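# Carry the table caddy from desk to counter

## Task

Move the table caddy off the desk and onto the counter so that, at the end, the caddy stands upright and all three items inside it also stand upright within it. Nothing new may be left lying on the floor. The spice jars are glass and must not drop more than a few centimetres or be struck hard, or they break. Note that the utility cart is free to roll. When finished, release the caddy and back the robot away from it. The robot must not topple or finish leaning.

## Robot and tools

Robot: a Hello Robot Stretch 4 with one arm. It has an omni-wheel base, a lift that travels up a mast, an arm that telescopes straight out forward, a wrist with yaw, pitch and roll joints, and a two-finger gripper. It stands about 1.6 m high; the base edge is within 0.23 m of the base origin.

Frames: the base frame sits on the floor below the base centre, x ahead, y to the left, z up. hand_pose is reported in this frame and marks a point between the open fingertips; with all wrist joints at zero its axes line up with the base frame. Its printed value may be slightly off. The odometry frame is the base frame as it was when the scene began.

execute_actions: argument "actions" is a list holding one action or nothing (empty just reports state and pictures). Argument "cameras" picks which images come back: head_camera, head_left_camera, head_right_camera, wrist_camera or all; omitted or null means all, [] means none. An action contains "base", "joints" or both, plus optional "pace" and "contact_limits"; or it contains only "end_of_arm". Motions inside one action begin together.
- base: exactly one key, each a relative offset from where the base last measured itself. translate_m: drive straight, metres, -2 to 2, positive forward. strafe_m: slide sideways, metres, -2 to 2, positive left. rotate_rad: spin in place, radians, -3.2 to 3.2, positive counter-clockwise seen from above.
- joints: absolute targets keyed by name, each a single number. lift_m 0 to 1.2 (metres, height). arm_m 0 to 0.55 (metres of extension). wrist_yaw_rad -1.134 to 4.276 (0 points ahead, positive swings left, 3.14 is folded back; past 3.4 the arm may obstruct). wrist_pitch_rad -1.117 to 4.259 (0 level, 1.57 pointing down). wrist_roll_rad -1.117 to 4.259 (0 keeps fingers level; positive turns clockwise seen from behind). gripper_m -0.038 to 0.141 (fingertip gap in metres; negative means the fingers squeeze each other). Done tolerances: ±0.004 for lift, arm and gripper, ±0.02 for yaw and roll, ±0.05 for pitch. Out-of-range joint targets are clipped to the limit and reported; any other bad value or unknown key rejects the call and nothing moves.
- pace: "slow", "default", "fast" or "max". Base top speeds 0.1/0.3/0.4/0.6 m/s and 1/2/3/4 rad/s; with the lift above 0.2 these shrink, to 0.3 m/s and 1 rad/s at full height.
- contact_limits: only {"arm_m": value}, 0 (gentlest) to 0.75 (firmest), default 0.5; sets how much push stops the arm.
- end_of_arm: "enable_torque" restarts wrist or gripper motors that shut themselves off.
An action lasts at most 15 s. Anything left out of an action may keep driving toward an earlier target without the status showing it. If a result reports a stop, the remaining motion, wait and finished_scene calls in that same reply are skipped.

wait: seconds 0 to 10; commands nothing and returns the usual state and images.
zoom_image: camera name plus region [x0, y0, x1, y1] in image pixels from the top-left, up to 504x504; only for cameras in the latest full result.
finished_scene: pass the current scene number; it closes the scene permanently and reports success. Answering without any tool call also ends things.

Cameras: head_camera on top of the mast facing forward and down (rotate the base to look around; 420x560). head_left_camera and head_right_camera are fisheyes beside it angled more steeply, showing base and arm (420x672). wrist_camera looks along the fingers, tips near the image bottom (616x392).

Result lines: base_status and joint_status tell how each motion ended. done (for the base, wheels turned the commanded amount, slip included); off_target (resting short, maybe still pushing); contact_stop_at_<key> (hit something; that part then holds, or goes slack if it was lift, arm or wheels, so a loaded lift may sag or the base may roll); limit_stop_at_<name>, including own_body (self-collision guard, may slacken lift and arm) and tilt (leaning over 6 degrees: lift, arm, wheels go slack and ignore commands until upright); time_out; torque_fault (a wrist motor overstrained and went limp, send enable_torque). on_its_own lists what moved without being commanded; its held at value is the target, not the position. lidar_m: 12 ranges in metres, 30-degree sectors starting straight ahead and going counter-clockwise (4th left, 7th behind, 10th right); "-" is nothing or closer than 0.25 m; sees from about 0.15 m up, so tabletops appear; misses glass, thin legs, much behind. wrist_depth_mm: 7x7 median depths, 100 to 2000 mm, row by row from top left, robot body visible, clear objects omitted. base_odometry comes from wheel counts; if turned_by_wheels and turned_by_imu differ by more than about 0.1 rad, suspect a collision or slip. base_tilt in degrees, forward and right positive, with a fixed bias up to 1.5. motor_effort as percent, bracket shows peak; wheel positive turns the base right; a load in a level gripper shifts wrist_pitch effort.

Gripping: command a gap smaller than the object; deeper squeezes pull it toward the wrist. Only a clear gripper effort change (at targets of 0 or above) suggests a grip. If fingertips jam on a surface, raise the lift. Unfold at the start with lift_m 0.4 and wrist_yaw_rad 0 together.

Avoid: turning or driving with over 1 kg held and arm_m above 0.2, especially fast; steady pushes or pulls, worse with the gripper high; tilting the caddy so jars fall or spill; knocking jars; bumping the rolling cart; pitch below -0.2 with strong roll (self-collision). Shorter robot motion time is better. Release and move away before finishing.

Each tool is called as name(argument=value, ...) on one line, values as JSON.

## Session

execute_actions(actions=[])

Scene clock: 0.00 s.
base_odometry: x=+0.000 y=+0.000 heading=+0.000 (m, m, rad; odometry frame)
turned_by_wheels: +0.000 (rad since the last result)
turned_by_imu: +0.000 (rad since the last result)
base_tilt: forward=+0.3 right=+1.0 (deg)
lidar_m: 1.47 1.94 1.93 2.16 1.94 2.16 1.72 1.39 1.39 1.86 1.58 1.57
base_status: not commanded
joint_positions: lift_m=+0.187 arm_m=+0.000 wrist_yaw_rad=+3.044 wrist_pitch_rad=-0.007 wrist_roll_rad=-0.017 gripper_m=+0.057
joint_status: not commanded
motor_effort: lift_m=+21 arm_m=+0 wrist_yaw_rad=-1 wrist_pitch_rad=-7 wrist_roll_rad=+0 gripper_m=-3 wheel_0=+0 wheel_1=+0 wheel_2=+0 (%)
hand_pose: x=-0.1080 y=+0.1152 z=+0.3668 quat_wxyz=(+0.049, +0.003, -0.009, +0.999) (m; base frame)
wrist_depth_mm: - 148 - - - - 1863 / - 138 - - - - 1808 / - 125 188 - - - 1808 / 113 146 239 - - - 1863 / 1921 - - - - - 1863 / 1281 1464 204 1499 199 1464 1430 / 904 960 946 139 991 866 960
pictures: head_camera, head_left_camera, head_right_camera, wrist_camera
Images, in order (width x height): head_camera 420x560, head_left_camera 420x672, head_right_camera 420x672, wrist_camera 616x392.

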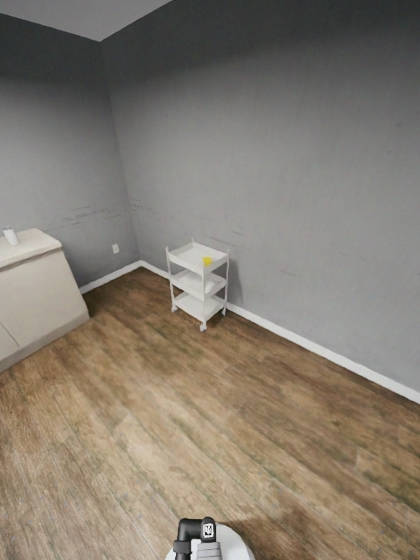

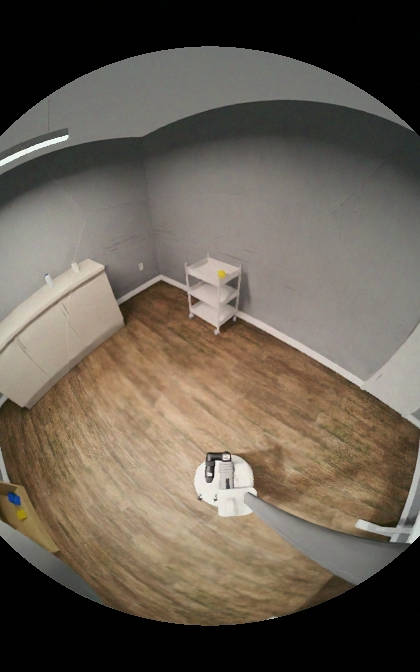

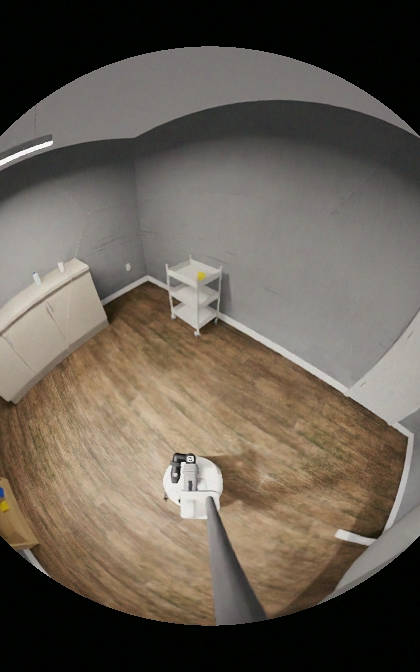

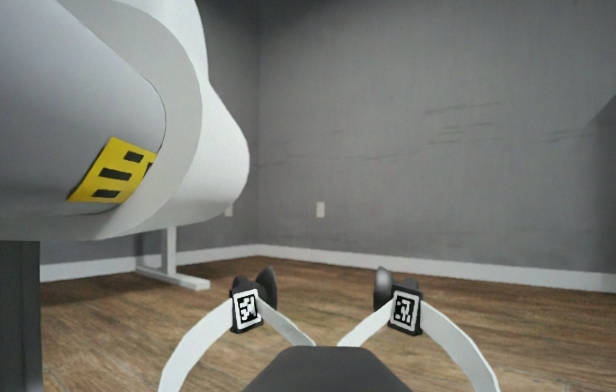

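execute_actions(actions=[{"base": {"rotate_rad": -2.31}, "joints": {"lift_m": 0.95, "wrist_yaw_rad": -0.03}}], cameras=["head_camera", "head_left_camera", "wrist_camera"])

Scene clock: 5.53 s.
base_odometry: x=+0.000 y=+0.000 heading=-2.310 (m, m, rad; odometry frame)
turned_by_wheels: -2.310 (rad since the last result)
turned_by_imu: -2.305 (rad since the last result)
base_tilt: forward=+0.3 right=+1.1 (deg)
lidar_m: 1.38 2.19 1.65 1.56 1.47 1.64 1.96 2.01 1.99 1.93 2.27 1.44
base_status: done
joint_positions: lift_m=+0.950 arm_m=+0.000 wrist_yaw_rad=-0.030 wrist_pitch_rad=-0.007 wrist_roll_rad=-0.017 gripper_m=+0.057
joint_status: all done
motor_effort: lift_m=+25(24) arm_m=+0(0) wrist_yaw_rad=-1(9) wrist_pitch_rad=-7(7) wrist_roll_rad=+0(0) gripper_m=-3(3) wheel_0=+1(8) wheel_1=+1(10) wheel_2=+0(8) (%)
hand_pose: x=+0.4563 y=-0.0960 z=+1.1298 quat_wxyz=(+1.000, -0.008, -0.003, -0.015) (m; base frame)
wrist_depth_mm: - - 1983 - - 1983 1983 / - 1983 1983 1921 1983 1983 - / - - 1983 - 1983 1983 1983 / - - - 1983 - 1983 1983 / 1983 - 1983 1983 - 1983 1983 / 1983 1983 203 1661 198 1537 1537 / - 1983 1537 138 1205 1182 1921
pictures: head_camera, head_left_camera, wrist_camera
Images, in order (width x height): head_camera 420x560, head_left_camera 420x672, wrist_camera 616x392.

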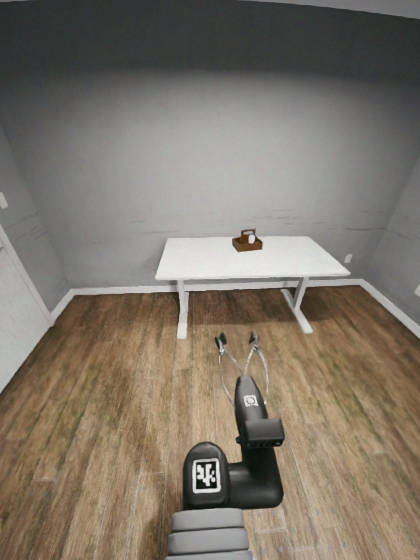

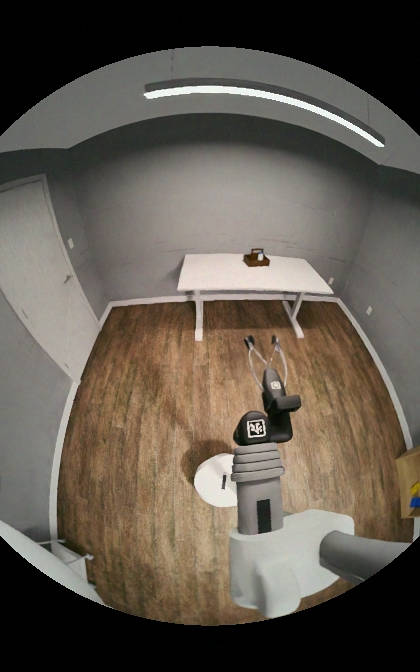

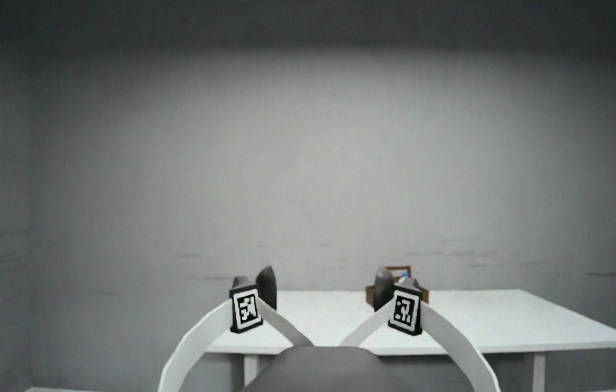

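zoom_image(camera="head_camera", region=[210, 215, 290, 270])

Region (210, 215, 290, 270) of head_camera's 420x560 image, scaled by 6.300, with more detail than that image has; it fills the top 346 rows of this view, and the rest is white.

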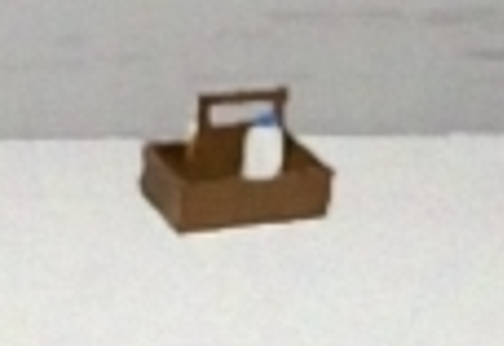

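execute_actions(actions=[{"base": {"translate_m": 0.95}, "joints": {"wrist_pitch_rad": 0.5, "wrist_yaw_rad": -0.4}}])

Scene clock: 19.93 s.
base_odometry: x=-0.640 y=-0.702 heading=-2.309 (m, m, rad; odometry frame)
turned_by_wheels: +0.000 (rad since the last result)
turned_by_imu: +0.000 (rad since the last result)
base_tilt: forward=+0.4 right=+1.0 (deg)
lidar_m: 0.42 0.47 1.62 1.56 1.64 2.20 2.90 2.73 2.26 2.17 0.64 0.44
base_status: done
joint_positions: lift_m=+0.950 arm_m=+0.000 wrist_yaw_rad=-0.400 wrist_pitch_rad=+0.502 wrist_roll_rad=-0.017 gripper_m=+0.057
joint_status: all done
motor_effort: lift_m=+24(25) arm_m=+0(0) wrist_yaw_rad=-1(6) wrist_pitch_rad=-5(6) wrist_roll_rad=+0(0) gripper_m=-1(2) wheel_0=+2(4) wheel_1=+3(6) wheel_2=+1(10) (%)
hand_pose: x=+0.3695 y=-0.1790 z=+0.9892 quat_wxyz=(+0.950, +0.041, +0.245, -0.190) (m; base frame)
wrist_depth_mm: 809 866 946 1025 1118 1229 1366 / 854 904 991 1098 1205 1336 1464 / 904 976 1078 1138 1229 1308 1661 / 931 931 931 842 878 891 891 / 723 723 715 723 707 699 691 / 574 580 203 580 199 564 580 / 484 492 488 139 492 508 1308
pictures: head_camera, head_left_camera, head_right_camera, wrist_camera
Images, in order (width x height): head_camera 420x560, head_left_camera 420x672, head_right_camera 420x672, wrist_camera 616x392.

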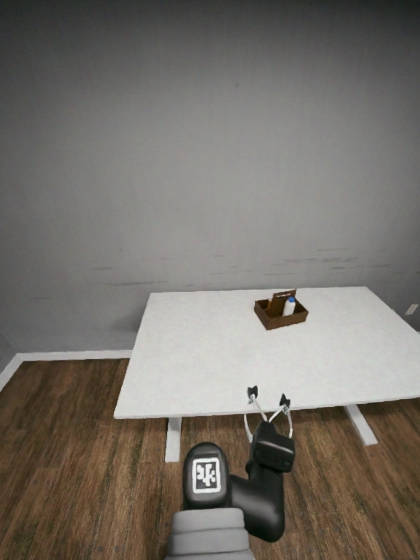

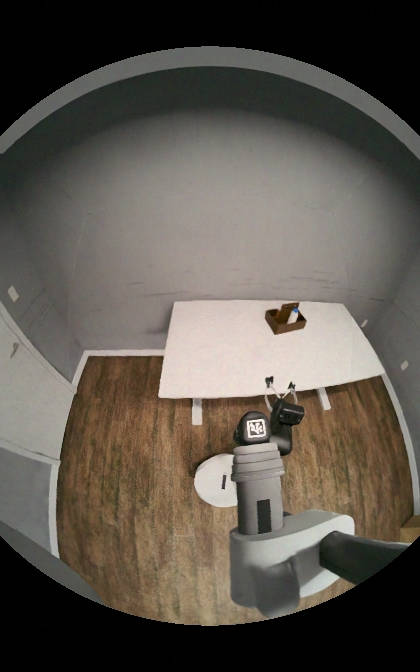

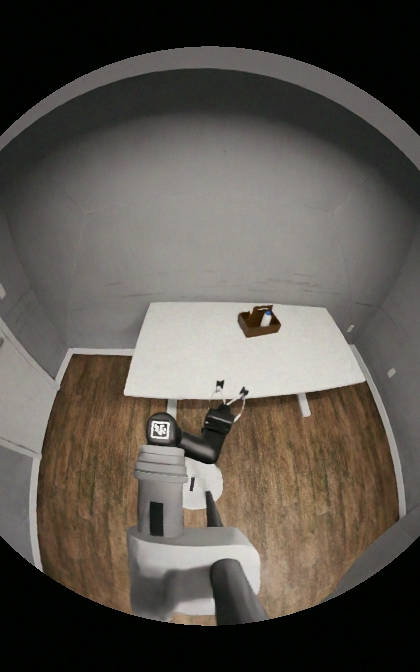

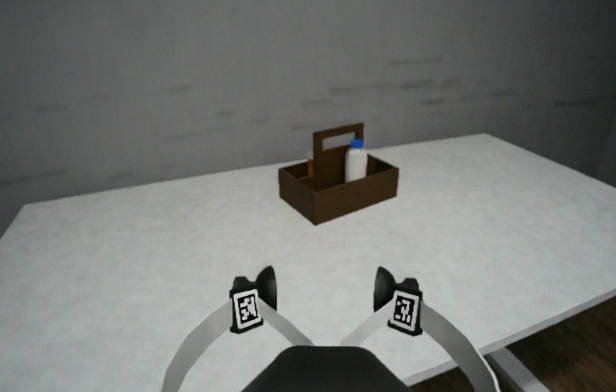

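zoom_image(camera="wrist_camera", region=[260, 110, 420, 240])

zoom_image(camera="head_camera", region=[240, 275, 325, 345])

Region (260, 110, 420, 240) of wrist_camera's 616x392 image, scaled by 3.150; it fills the top 410 rows of this view, and the rest is white.

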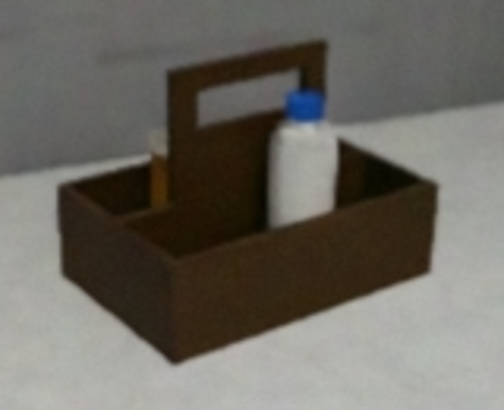

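Region (240, 275, 325, 345) of head_camera's 420x560 image, scaled by 5.929, with more detail than that image has; it fills the top 415 rows of this view, and the rest is white.

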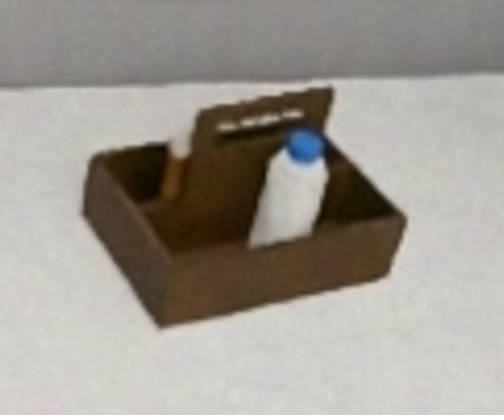

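execute_actions(actions=[{"base": {"strafe_m": -0.645}, "joints": {"lift_m": 1.0, "wrist_yaw_rad": 1.74, "wrist_pitch_rad": 0.85, "gripper_m": 0.06, "arm_m": 0.3}}])

Scene clock: 58.53 s.
base_odometry: x=-1.117 y=-0.268 heading=-2.309 (m, m, rad; odometry frame)
turned_by_wheels: +0.000 (rad since the last result)
turned_by_imu: +0.003 (rad since the last result)
base_tilt: forward=+0.3 right=+1.0 (deg)
lidar_m: 0.42 0.47 0.64 2.20 2.30 2.60 2.89 1.82 1.60 1.52 0.64 0.46
base_status: done
joint_positions: lift_m=+1.000 arm_m=+0.298 wrist_yaw_rad=+1.740 wrist_pitch_rad=+0.851 wrist_roll_rad=-0.017 gripper_m=+0.060
joint_status: all done
motor_effort: lift_m=+24(25) arm_m=+10(11) wrist_yaw_rad=+0(4) wrist_pitch_rad=-5(3) wrist_roll_rad=+0(0) gripper_m=-2(3) wheel_0=+1(9) wheel_1=+1(10) wheel_2=+0(2) (%)
hand_pose: x=+0.5233 y=+0.2021 z=+0.9610 quat_wxyz=(+0.585, -0.320, +0.260, +0.698) (m; base frame)
wrist_depth_mm: - - - - - 1983 1430 / - - - - 854 842 842 / - 1921 1921 1808 707 699 691 / 1661 1661 1618 1537 609 597 591 / 1464 1464 1430 549 530 521 512 / 1281 1255 213 469 198 462 459 / 1138 1138 1118 139 427 407 413
pictures: head_camera, head_left_camera, head_right_camera, wrist_camera
Images, in order (width x height): head_camera 420x560, head_left_camera 420x672, head_right_camera 420x672, wrist_camera 616x392.

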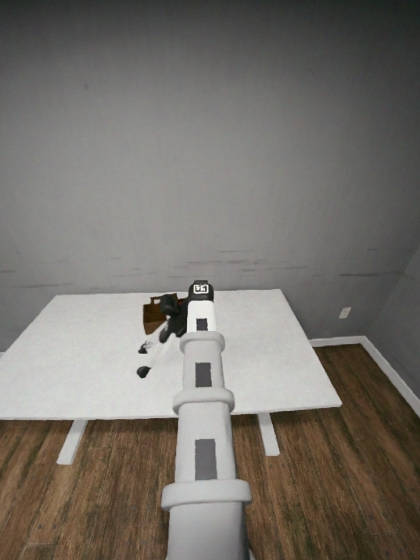

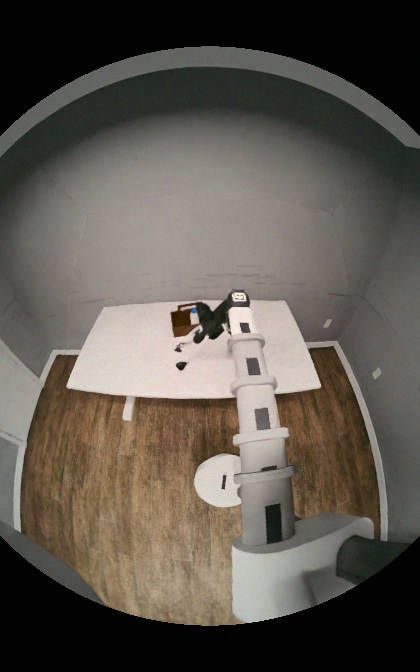

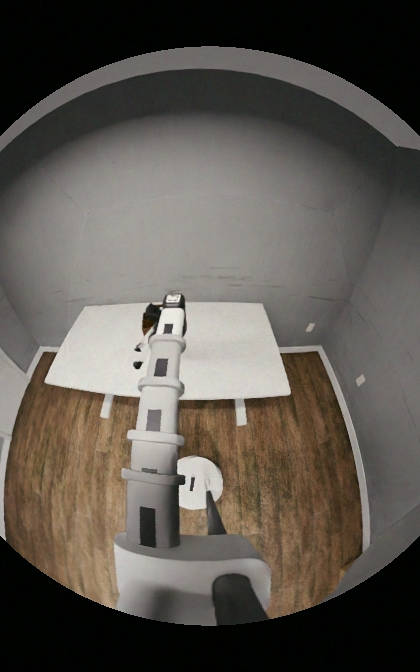

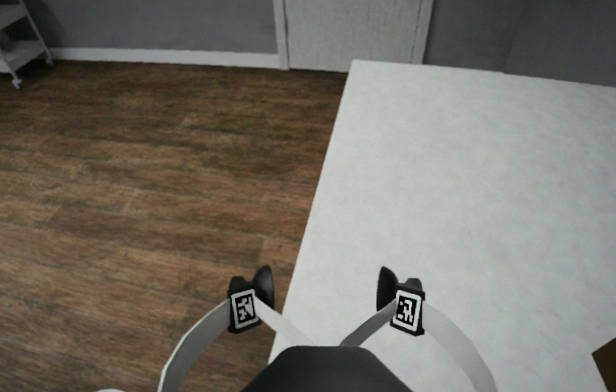

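execute_actions(actions=[{"base": {"translate_m": 0.25}, "joints": {"arm_m": 0.45}}], cameras=["head_left_camera", "wrist_camera"])

Scene clock: 61.97 s.
base_odometry: x=-1.285 y=-0.453 heading=-2.309 (m, m, rad; odometry frame)
turned_by_wheels: +0.000 (rad since the last result)
turned_by_imu: +0.000 (rad since the last result)
base_tilt: forward=+0.4 right=+0.9 (deg)
lidar_m: 0.25 0.25 0.30 0.80 2.32 2.79 3.18 2.01 1.58 1.52 0.27 0.25
base_status: done
joint_positions: lift_m=+1.000 arm_m=+0.448 wrist_yaw_rad=+1.740 wrist_pitch_rad=+0.851 wrist_roll_rad=-0.017 gripper_m=+0.060
joint_status: all done
motor_effort: lift_m=+24(23) arm_m=+10(9) wrist_yaw_rad=-1(1) wrist_pitch_rad=-4(5) wrist_roll_rad=+0(0) gripper_m=-3(2) wheel_0=+0(6) wheel_1=+2(10) wheel_2=+0(9) (%)
hand_pose: x=+0.6733 y=+0.2021 z=+0.9610 quat_wxyz=(+0.585, -0.320, +0.260, +0.698) (m; base frame)
wrist_depth_mm: - - - - - 1138 654 / - - 878 854 842 854 640 / 1983 1808 723 707 707 699 621 / 1661 627 615 609 603 591 580 / 559 544 535 530 530 521 535 / 484 480 213 433 198 462 469 / 430 430 424 138 366 404 413
pictures: head_left_camera, wrist_camera
Images, in order (width x height): head_left_camera 420x672, wrist_camera 616x392.

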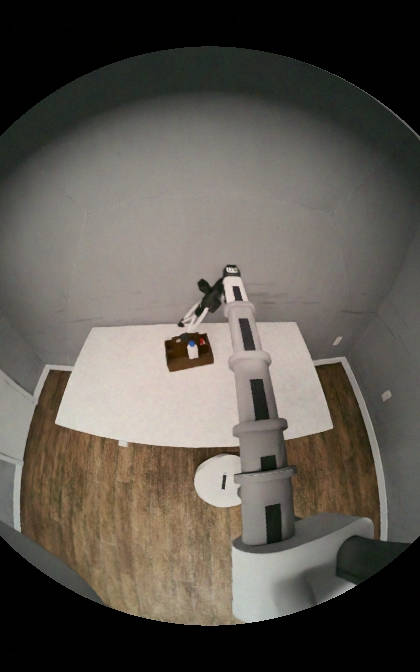

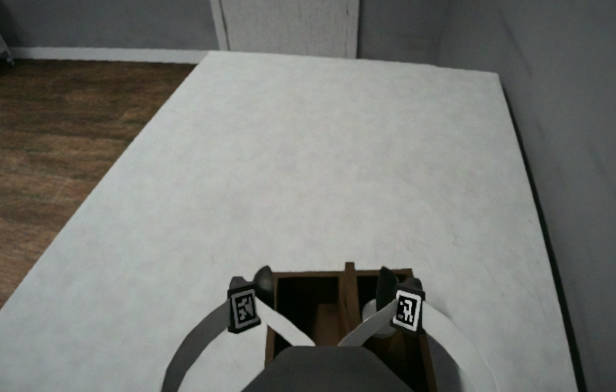

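zoom_image(camera="wrist_camera", region=[220, 240, 450, 392])

zoom_image(camera="head_left_camera", region=[140, 270, 250, 390])

Region (220, 240, 450, 392) of wrist_camera's 616x392 image, scaled by 2.191; it fills the top 333 rows of this view, and the rest is white.

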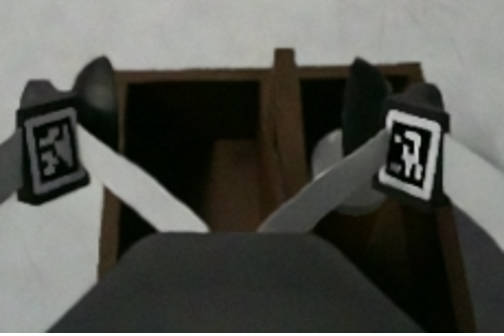

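Region (140, 270, 250, 390) of head_left_camera's 420x672 image, scaled by 4.200, with more detail than that image has; it fills the left 462 columns of this view, and the rest is white.

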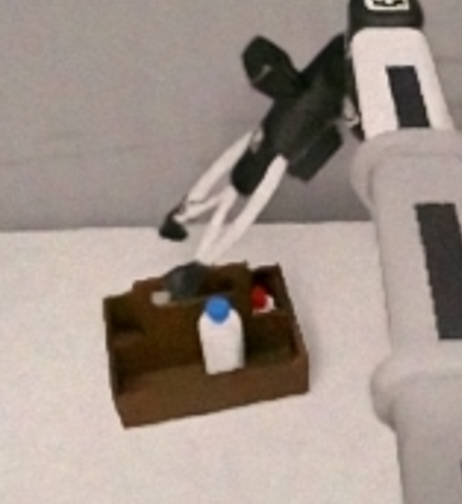

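execute_actions(actions=[{"base": {"strafe_m": 0.01}, "joints": {"arm_m": 0.475, "lift_m": 0.955, "gripper_m": 0.045}, "pace": "slow"}], cameras=["head_left_camera", "wrist_camera"])

zoom_image(camera="head_left_camera", region=[150, 290, 240, 385])

zoom_image(camera="wrist_camera", region=[220, 200, 450, 392])

Scene clock: 68.97 s.
base_odometry: x=-1.277 y=-0.459 heading=-2.309 (m, m, rad; odometry frame)
turned_by_wheels: +0.000 (rad since the last result)
turned_by_imu: +0.001 (rad since the last result)
base_tilt: forward=+0.4 right=+1.0 (deg)
lidar_m: 0.25 0.25 0.28 0.79 2.29 2.78 3.15 2.01 1.60 1.53 0.28 0.25
base_status: done
joint_positions: lift_m=+0.955 arm_m=+0.473 wrist_yaw_rad=+1.740 wrist_pitch_rad=+0.851 wrist_roll_rad=-0.017 gripper_m=+0.045
joint_status: all done
motor_effort: lift_m=+16(22) arm_m=+10(15) wrist_yaw_rad=-1(1) wrist_pitch_rad=-5(4) wrist_roll_rad=+1(0) gripper_m=-3(4) wheel_0=-1(3) wheel_1=+2(7) wheel_2=+0(2) (%)
hand_pose: x=+0.6983 y=+0.2021 z=+0.9166 quat_wxyz=(+0.585, -0.320, +0.260, +0.698) (m; base frame)
wrist_depth_mm: - - - - - 1060 603 / - - 788 768 759 750 591 / 1863 661 654 634 634 627 574 / 585 564 549 549 544 535 535 / 492 488 480 477 462 469 480 / 430 430 410 306 197 415 418 / 389 389 322 140 349 368 370
pictures: head_left_camera, wrist_camera
Images, in order (width x height): head_left_camera 420x672, wrist_camera 616x392.

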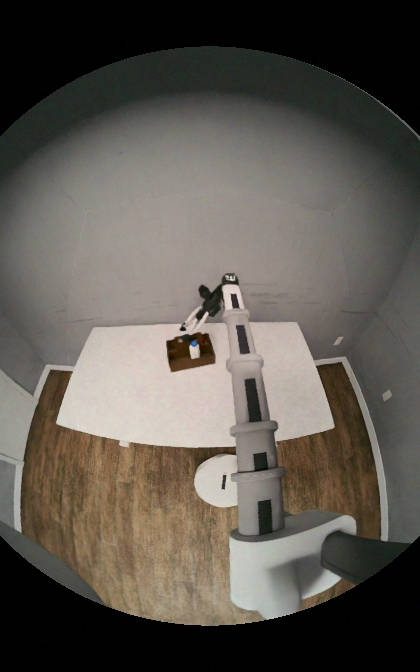

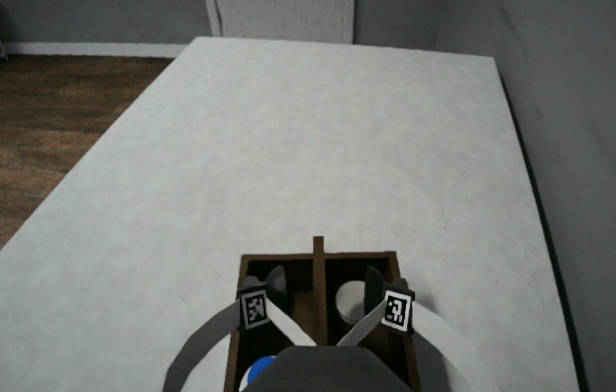

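Region (150, 290, 240, 385) of head_left_camera's 420x672 image, scaled by 5.305, with more detail than that image has; it fills the left 477 columns of this view, and the rest is white.

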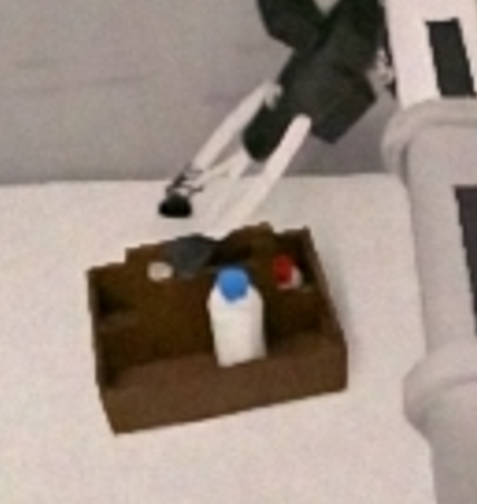

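Region (220, 200, 450, 392) of wrist_camera's 616x392 image, scaled by 2.191; it fills the top 421 rows of this view, and the rest is white.

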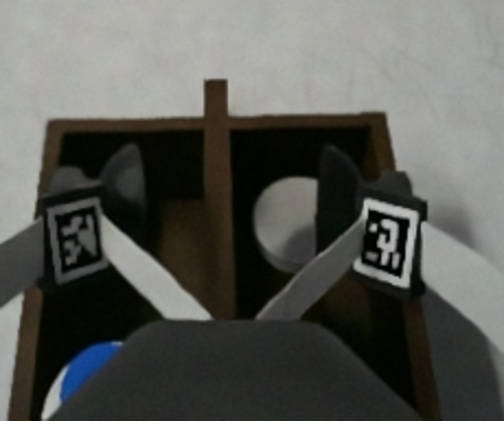

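execute_actions(actions=[{"base": {"strafe_m": -0.01}, "joints": {"lift_m": 0.922, "gripper_m": 0.03}, "pace": "slow"}], cameras=["head_left_camera", "wrist_camera"])

zoom_image(camera="head_left_camera", region=[150, 290, 240, 385])

zoom_image(camera="wrist_camera", region=[220, 180, 450, 392])

Scene clock: 74.60 s.
base_odometry: x=-1.285 y=-0.453 heading=-2.309 (m, m, rad; odometry frame)
turned_by_wheels: +0.000 (rad since the last result)
turned_by_imu: +0.001 (rad since the last result)
base_tilt: forward=+0.4 right=+1.0 (deg)
lidar_m: 0.25 0.25 0.30 0.84 2.31 2.80 3.14 2.02 1.60 1.52 0.29 0.25
base_status: done
joint_positions: lift_m=+0.922 arm_m=+0.473 wrist_yaw_rad=+1.740 wrist_pitch_rad=+0.851 wrist_roll_rad=-0.017 gripper_m=+0.030
joint_status: all done
motor_effort: lift_m=+16(15) arm_m=+10(10) wrist_yaw_rad=+0(1) wrist_pitch_rad=-5(4) wrist_roll_rad=+1(0) gripper_m=-3(7) wheel_0=+1(6) wheel_1=-2(6) wheel_2=+0(1) (%)
hand_pose: x=+0.6983 y=+0.2021 z=+0.8836 quat_wxyz=(+0.585, -0.320, +0.260, +0.698) (m; base frame)
wrist_depth_mm: - - 904 866 1397 831 603 / - - 723 707 699 691 585 / 1863 609 591 591 580 574 554 / 521 517 508 500 496 492 500 / 452 449 433 373 373 430 433 / 397 397 351 216 191 382 377 / 357 357 215 141 307 338 343
pictures: head_left_camera, wrist_camera
Images, in order (width x height): head_left_camera 420x672, wrist_camera 616x392.

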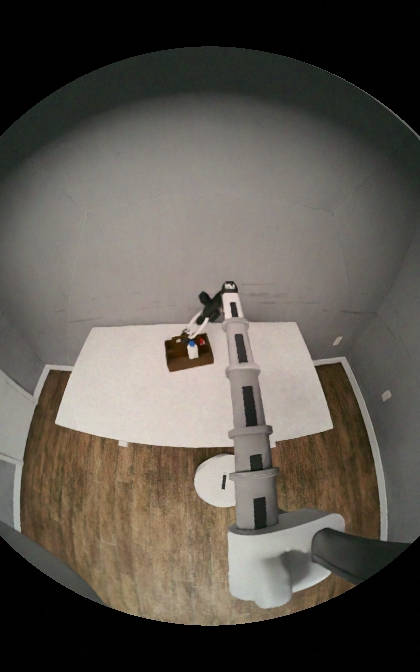

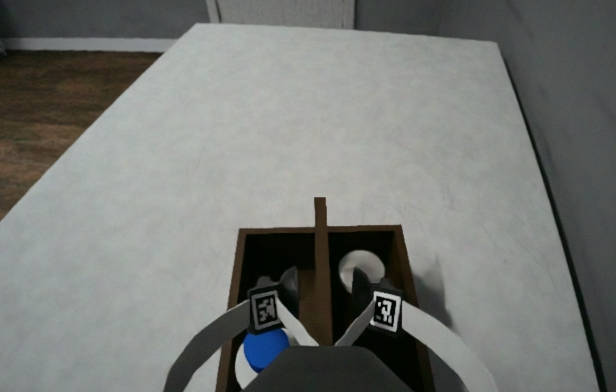

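Region (150, 290, 240, 385) of head_left_camera's 420x672 image, scaled by 5.305, with more detail than that image has; it fills the left 477 columns of this view, and the rest is white.

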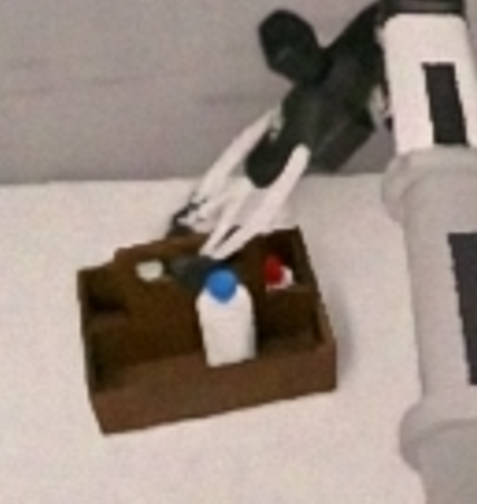

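Region (220, 180, 450, 392) of wrist_camera's 616x392 image, scaled by 2.191; it fills the top 465 rows of this view, and the rest is white.

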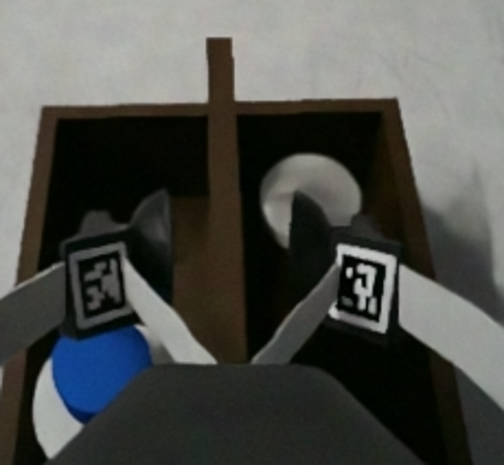

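execute_actions(actions=[{"joints": {"gripper_m": 0.008}, "pace": "slow"}], cameras=["head_left_camera", "wrist_camera"])

zoom_image(camera="head_left_camera", region=[155, 310, 225, 380])

zoom_image(camera="wrist_camera", region=[220, 180, 450, 392])

Scene clock: 77.83 s.
base_odometry: x=-1.285 y=-0.453 heading=-2.309 (m, m, rad; odometry frame)
turned_by_wheels: +0.000 (rad since the last result)
turned_by_imu: +0.001 (rad since the last result)
base_tilt: forward=+0.3 right=+1.0 (deg)
lidar_m: 0.25 0.25 0.29 0.80 2.32 2.80 3.14 2.02 1.58 1.52 0.28 0.25
base_status: not commanded
joint_positions: lift_m=+0.922 arm_m=+0.473 wrist_yaw_rad=+1.740 wrist_pitch_rad=+0.851 wrist_roll_rad=-0.017 gripper_m=+0.008
joint_status: all done
motor_effort: lift_m=+16(16) arm_m=+10(10) wrist_yaw_rad=-1(2) wrist_pitch_rad=-5(4) wrist_roll_rad=+0(1) gripper_m=-5(2) wheel_0=+0(0) wheel_1=-2(2) wheel_2=+0(0) (%)
hand_pose: x=+0.6982 y=+0.2022 z=+0.8836 quat_wxyz=(+0.584, -0.321, +0.260, +0.698) (m; base frame)
wrist_depth_mm: - - 891 878 1430 842 603 / - - 715 707 691 691 591 / 1863 603 591 585 580 574 554 / 521 512 512 500 496 492 504 / 455 445 433 373 377 430 436 / 397 397 384 204 191 382 375 / 355 357 210 152 309 338 342
pictures: head_left_camera, wrist_camera
Images, in order (width x height): head_left_camera 420x672, wrist_camera 616x392.

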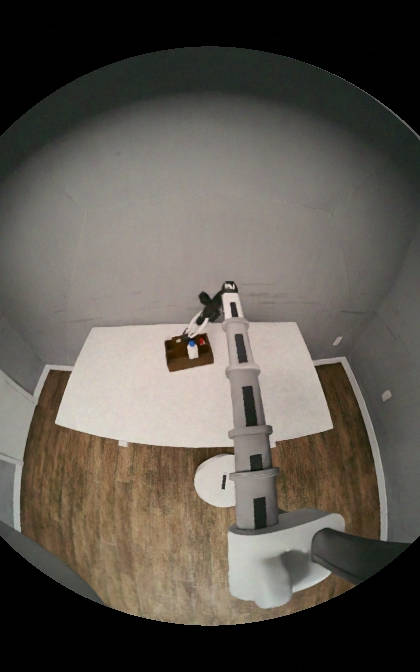

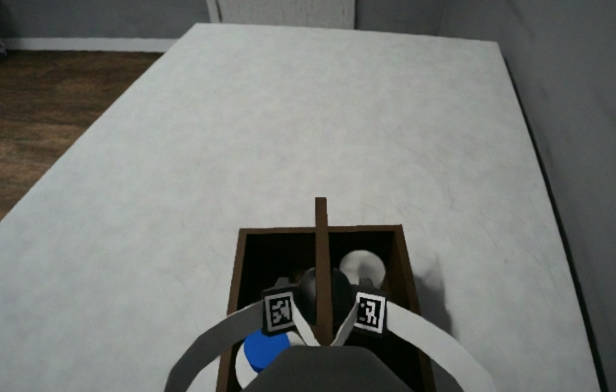

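Region (155, 310, 225, 380) of head_left_camera's 420x672 image, scaled by 7.200, with more detail than that image has.

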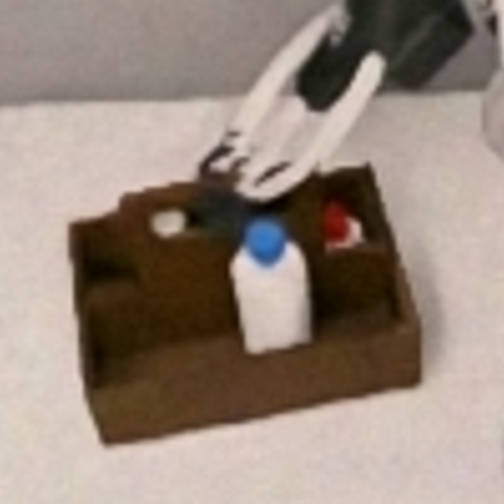

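Region (220, 180, 450, 392) of wrist_camera's 616x392 image, scaled by 2.191; it fills the top 465 rows of this view, and the rest is white.

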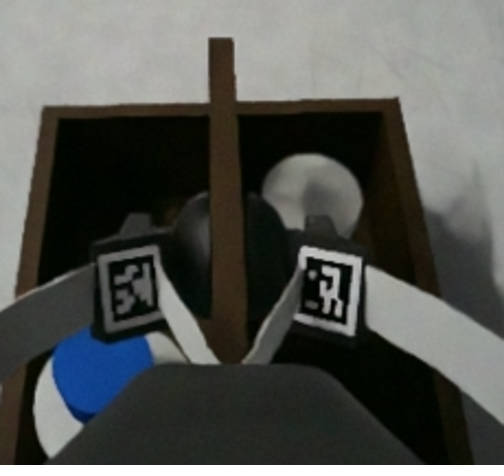

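Same as the successful grasp earlier. Squeeze and lift.

execute_actions(actions=[{"joints": {"gripper_m": -0.031}, "pace": "slow"}], cameras=["wrist_camera"])

execute_actions(actions=[{"joints": {"lift_m": 0.955}, "pace": "slow"}], cameras=["head_left_camera", "wrist_camera"])

zoom_image(camera="head_left_camera", region=[150, 295, 235, 380])

Scene clock: 80.50 s.
base_odometry: x=-1.285 y=-0.453 heading=-2.309 (m, m, rad; odometry frame)
turned_by_wheels: +0.000 (rad since the last result)
turned_by_imu: +0.001 (rad since the last result)
base_tilt: forward=+0.4 right=+0.9 (deg)
lidar_m: 0.25 0.25 0.30 0.81 2.33 2.78 3.15 1.99 1.61 1.53 0.29 0.25
base_status: not commanded
joint_positions: lift_m=+0.922 arm_m=+0.473 wrist_yaw_rad=+1.740 wrist_pitch_rad=+0.854 wrist_roll_rad=-0.017 gripper_m=-0.031
joint_status: all done
motor_effort: lift_m=+17(18) arm_m=+10(11) wrist_yaw_rad=-1(2) wrist_pitch_rad=-14(13) wrist_roll_rad=+0(0) gripper_m=-16(15) wheel_0=+0(1) wheel_1=-2(2) wheel_2=+0(0) (%)
hand_pose: x=+0.6983 y=+0.2015 z=+0.8829 quat_wxyz=(+0.584, -0.322, +0.261, +0.698) (m; base frame)
wrist_depth_mm: - - 878 854 1397 842 603 / - 798 715 691 683 683 591 / 1863 603 591 585 574 564 559 / 517 512 504 500 496 488 504 / 449 445 424 364 362 427 427 / 394 394 309 198 184 382 373 / 355 353 213 150 287 330 342
pictures: wrist_camera
Images, in order (width x height): wrist_camera 616x392.

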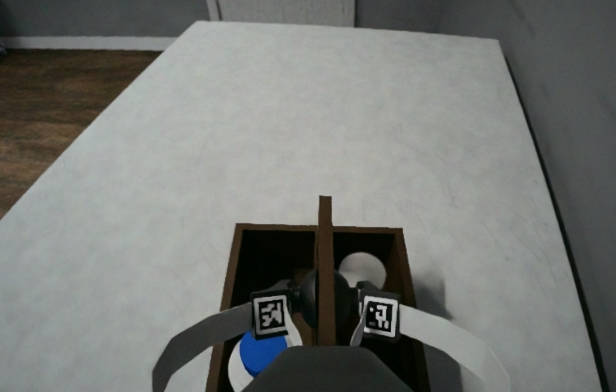

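Scene clock: 81.60 s.
base_odometry: x=-1.285 y=-0.453 heading=-2.309 (m, m, rad; odometry frame)
turned_by_wheels: +0.000 (rad since the last result)
turned_by_imu: +0.000 (rad since the last result)
base_tilt: forward=+0.3 right=+1.0 (deg)
lidar_m: 0.25 0.25 0.28 0.80 2.32 2.79 3.15 2.01 1.58 1.52 0.29 0.25
base_status: not commanded
joint_positions: lift_m=+0.954 arm_m=+0.473 wrist_yaw_rad=+1.740 wrist_pitch_rad=+0.854 wrist_roll_rad=-0.017 gripper_m=-0.031
joint_status: all done
motor_effort: lift_m=+27(26) arm_m=+10(10) wrist_yaw_rad=-2(2) wrist_pitch_rad=-14(14) wrist_roll_rad=+0(0) gripper_m=-15(16) wheel_0=+1(0) wheel_1=-2(2) wheel_2=+1(1) (%)
hand_pose: x=+0.6984 y=+0.2015 z=+0.9151 quat_wxyz=(+0.584, -0.322, +0.261, +0.698) (m; base frame)
wrist_depth_mm: - - - - - 931 603 / - - 778 759 750 732 597 / 1863 661 640 640 627 615 574 / 580 559 549 544 535 530 535 / 488 484 459 364 364 459 480 / 430 427 309 199 184 413 415 / 387 384 213 149 286 357 368
pictures: head_left_camera, wrist_camera
Images, in order (width x height): head_left_camera 420x672, wrist_camera 616x392.

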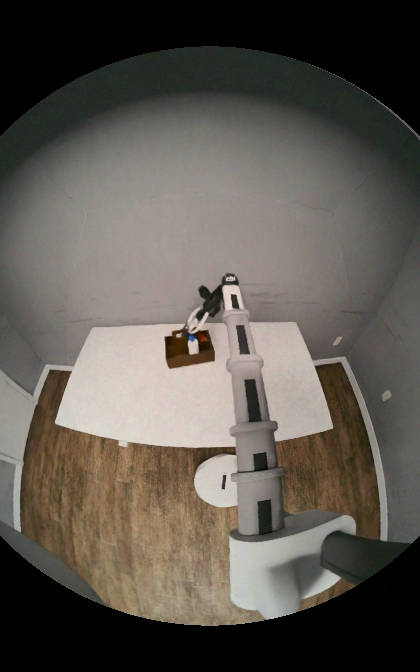

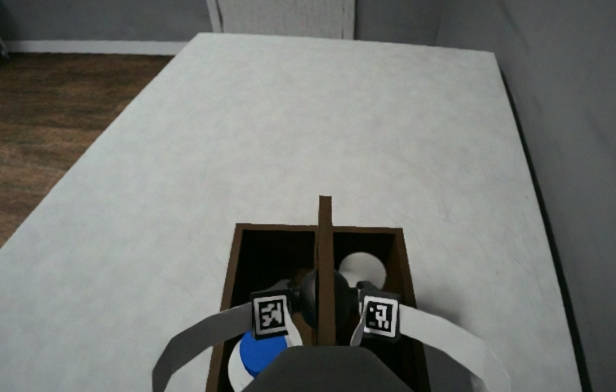

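Region (150, 295, 235, 380) of head_left_camera's 420x672 image, scaled by 5.929, with more detail than that image has.

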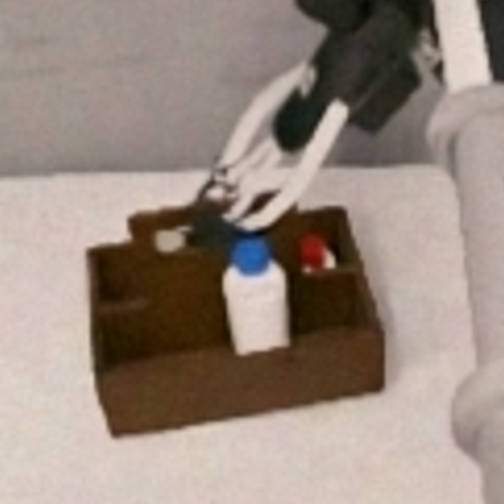

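execute_actions(actions=[{"base": {"translate_m": -2.0}, "joints": {"arm_m": 0.1, "lift_m": 1.19}}], cameras=["head_left_camera", "wrist_camera"])

execute_actions(actions=[{"base": {"rotate_rad": 3.14}, "pace": "slow"}])

Scene clock: 91.80 s.
base_odometry: x=+0.062 y=+1.026 heading=-2.309 (m, m, rad; odometry frame)
turned_by_wheels: +0.000 (rad since the last result)
turned_by_imu: +0.006 (rad since the last result)
base_tilt: forward=+0.4 right=+0.9 (deg)
lidar_m: 0.25 0.25 0.33 1.77 1.85 1.20 1.10 1.16 1.30 1.23 1.28 2.22
base_status: done
joint_positions: lift_m=+1.190 arm_m=+0.102 wrist_yaw_rad=+1.740 wrist_pitch_rad=+0.855 wrist_roll_rad=-0.017 gripper_m=-0.031
joint_status: all done
motor_effort: lift_m=+26(28) arm_m=-10(10) wrist_yaw_rad=+0(1) wrist_pitch_rad=-15(15) wrist_roll_rad=+1(0) gripper_m=-17(15) wheel_0=-2(5) wheel_1=-1(10) wheel_2=+1(10) (%)
hand_pose: x=+0.3269 y=+0.2014 z=+1.1501 quat_wxyz=(+0.584, -0.322, +0.261, +0.698) (m; base frame)
wrist_depth_mm: - - - - - - 1808 / - - - - - - - / 1808 - - - - - - / 1863 1863 1921 1863 1863 1808 1808 / 1708 1661 1576 362 364 1576 1537 / 1499 1464 364 199 183 1430 1397 / 1336 1336 214 150 289 1229 1281
pictures: head_left_camera, wrist_camera
Images, in order (width x height): head_left_camera 420x672, wrist_camera 616x392.

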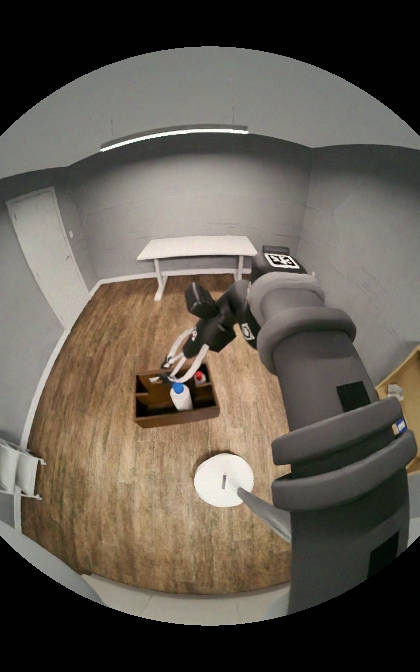

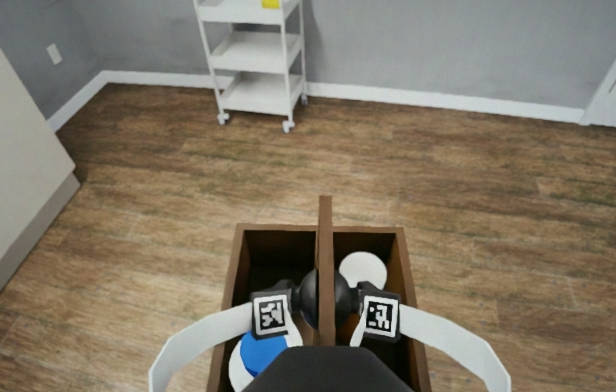

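Scene clock: 96.23 s.
base_odometry: x=+0.062 y=+1.026 heading=+0.830 (m, m, rad; odometry frame)
turned_by_wheels: +3.140 (rad since the last result)
turned_by_imu: +3.135 (rad since the last result)
base_tilt: forward=+0.3 right=+1.1 (deg)
lidar_m: 0.25 0.25 0.31 1.23 1.26 2.12 2.56 2.29 2.32 1.78 1.82 1.18
base_status: done
joint_positions: lift_m=+1.190 arm_m=+0.102 wrist_yaw_rad=+1.740 wrist_pitch_rad=+0.855 wrist_roll_rad=-0.017 gripper_m=-0.031
joint_status: not commanded
motor_effort: lift_m=+26(27) arm_m=-10(10) wrist_yaw_rad=+0(0) wrist_pitch_rad=-14(15) wrist_roll_rad=+0(0) gripper_m=-17(17) wheel_0=-1(5) wheel_1=-2(3) wheel_2=-1(5) (%)
hand_pose: x=+0.3269 y=+0.2014 z=+1.1501 quat_wxyz=(+0.584, -0.322, +0.261, +0.698) (m; base frame)
wrist_depth_mm: 1708 1661 1499 1464 1430 1336 1255 / 1983 1921 1537 1537 1537 1537 1464 / - - 1921 1921 1808 1756 1618 / 1983 1921 1863 1808 1808 1808 1756 / 1618 1661 1576 364 362 1618 1576 / 1464 1499 309 198 184 1430 1430 / 1336 1308 214 149 287 1229 1255
pictures: head_camera, head_left_camera, head_right_camera, wrist_camera
Images, in order (width x height): head_camera 420x560, head_left_camera 420x672, head_right_camera 420x672, wrist_camera 616x392.

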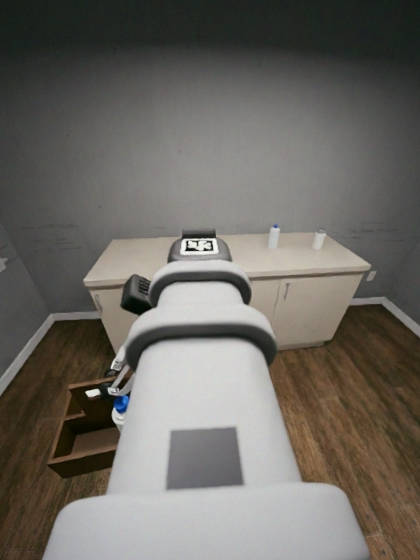

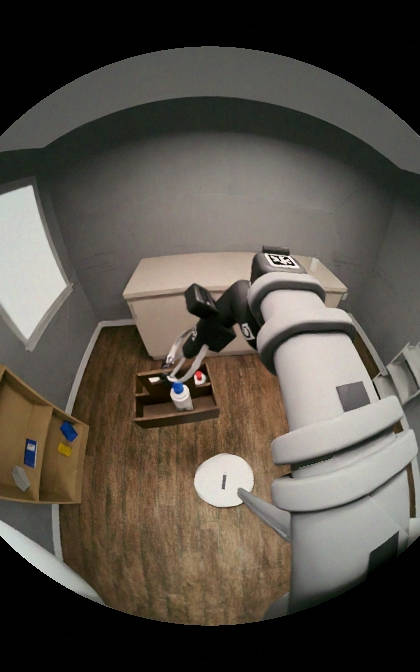

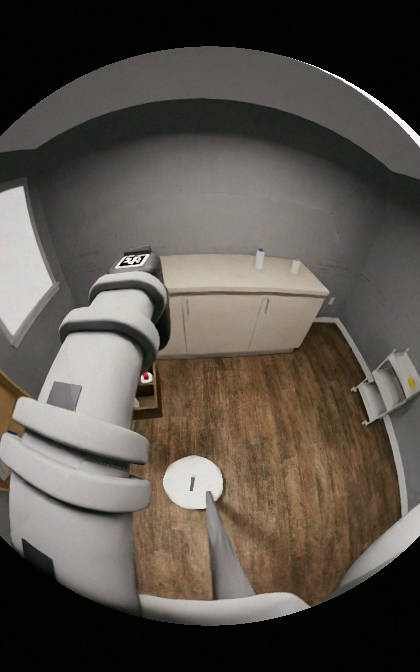

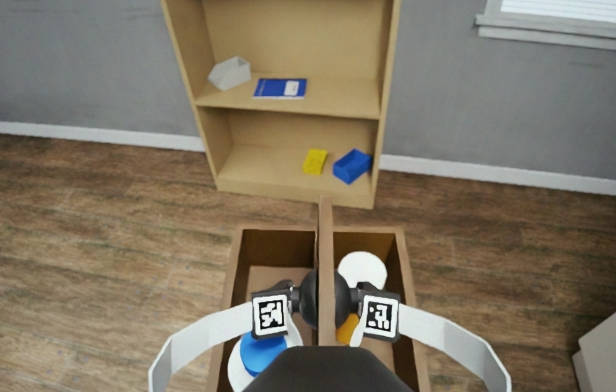

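execute_actions(actions=[{"base": {"translate_m": 0.75}, "joints": {"arm_m": 0.38}}], cameras=["head_left_camera", "wrist_camera"])

Scene clock: 103.80 s.
base_odometry: x=+0.568 y=+1.580 heading=+0.831 (m, m, rad; odometry frame)
turned_by_wheels: +0.000 (rad since the last result)
turned_by_imu: +0.000 (rad since the last result)
base_tilt: forward=+0.3 right=+0.9 (deg)
lidar_m: 0.35 0.38 0.51 1.52 1.33 2.18 3.87 3.21 1.83 1.75 0.55 0.38
base_status: done
joint_positions: lift_m=+1.190 arm_m=+0.378 wrist_yaw_rad=+1.740 wrist_pitch_rad=+0.855 wrist_roll_rad=-0.017 gripper_m=-0.031
joint_status: all done
motor_effort: lift_m=+27(27) arm_m=+10(11) wrist_yaw_rad=+1(2) wrist_pitch_rad=-14(15) wrist_roll_rad=+0(0) gripper_m=-17(16) wheel_0=+0(8) wheel_1=+3(8) wheel_2=+0(9) (%)
hand_pose: x=+0.6035 y=+0.2014 z=+1.1501 quat_wxyz=(+0.584, -0.322, +0.261, +0.698) (m; base frame)
wrist_depth_mm: 1708 1576 1618 1499 1464 1336 798 / 1756 1661 1808 1756 1618 1336 778 / - - 1983 707 691 683 691 / 1921 1921 634 603 597 591 603 / 1661 1661 512 364 375 512 512 / 1464 1464 310 198 184 459 455 / 1336 1281 214 149 285 399 410
pictures: head_left_camera, wrist_camera
Images, in order (width x height): head_left_camera 420x672, wrist_camera 616x392.

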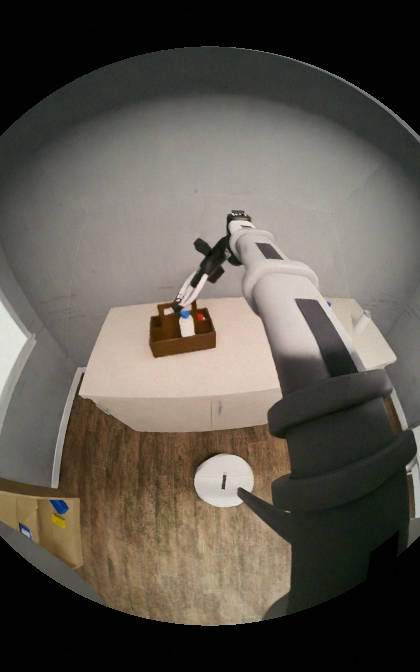

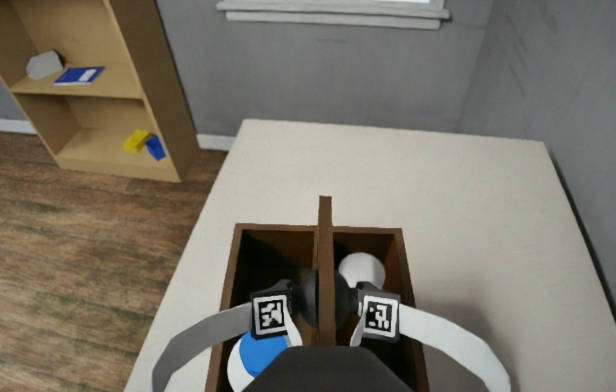

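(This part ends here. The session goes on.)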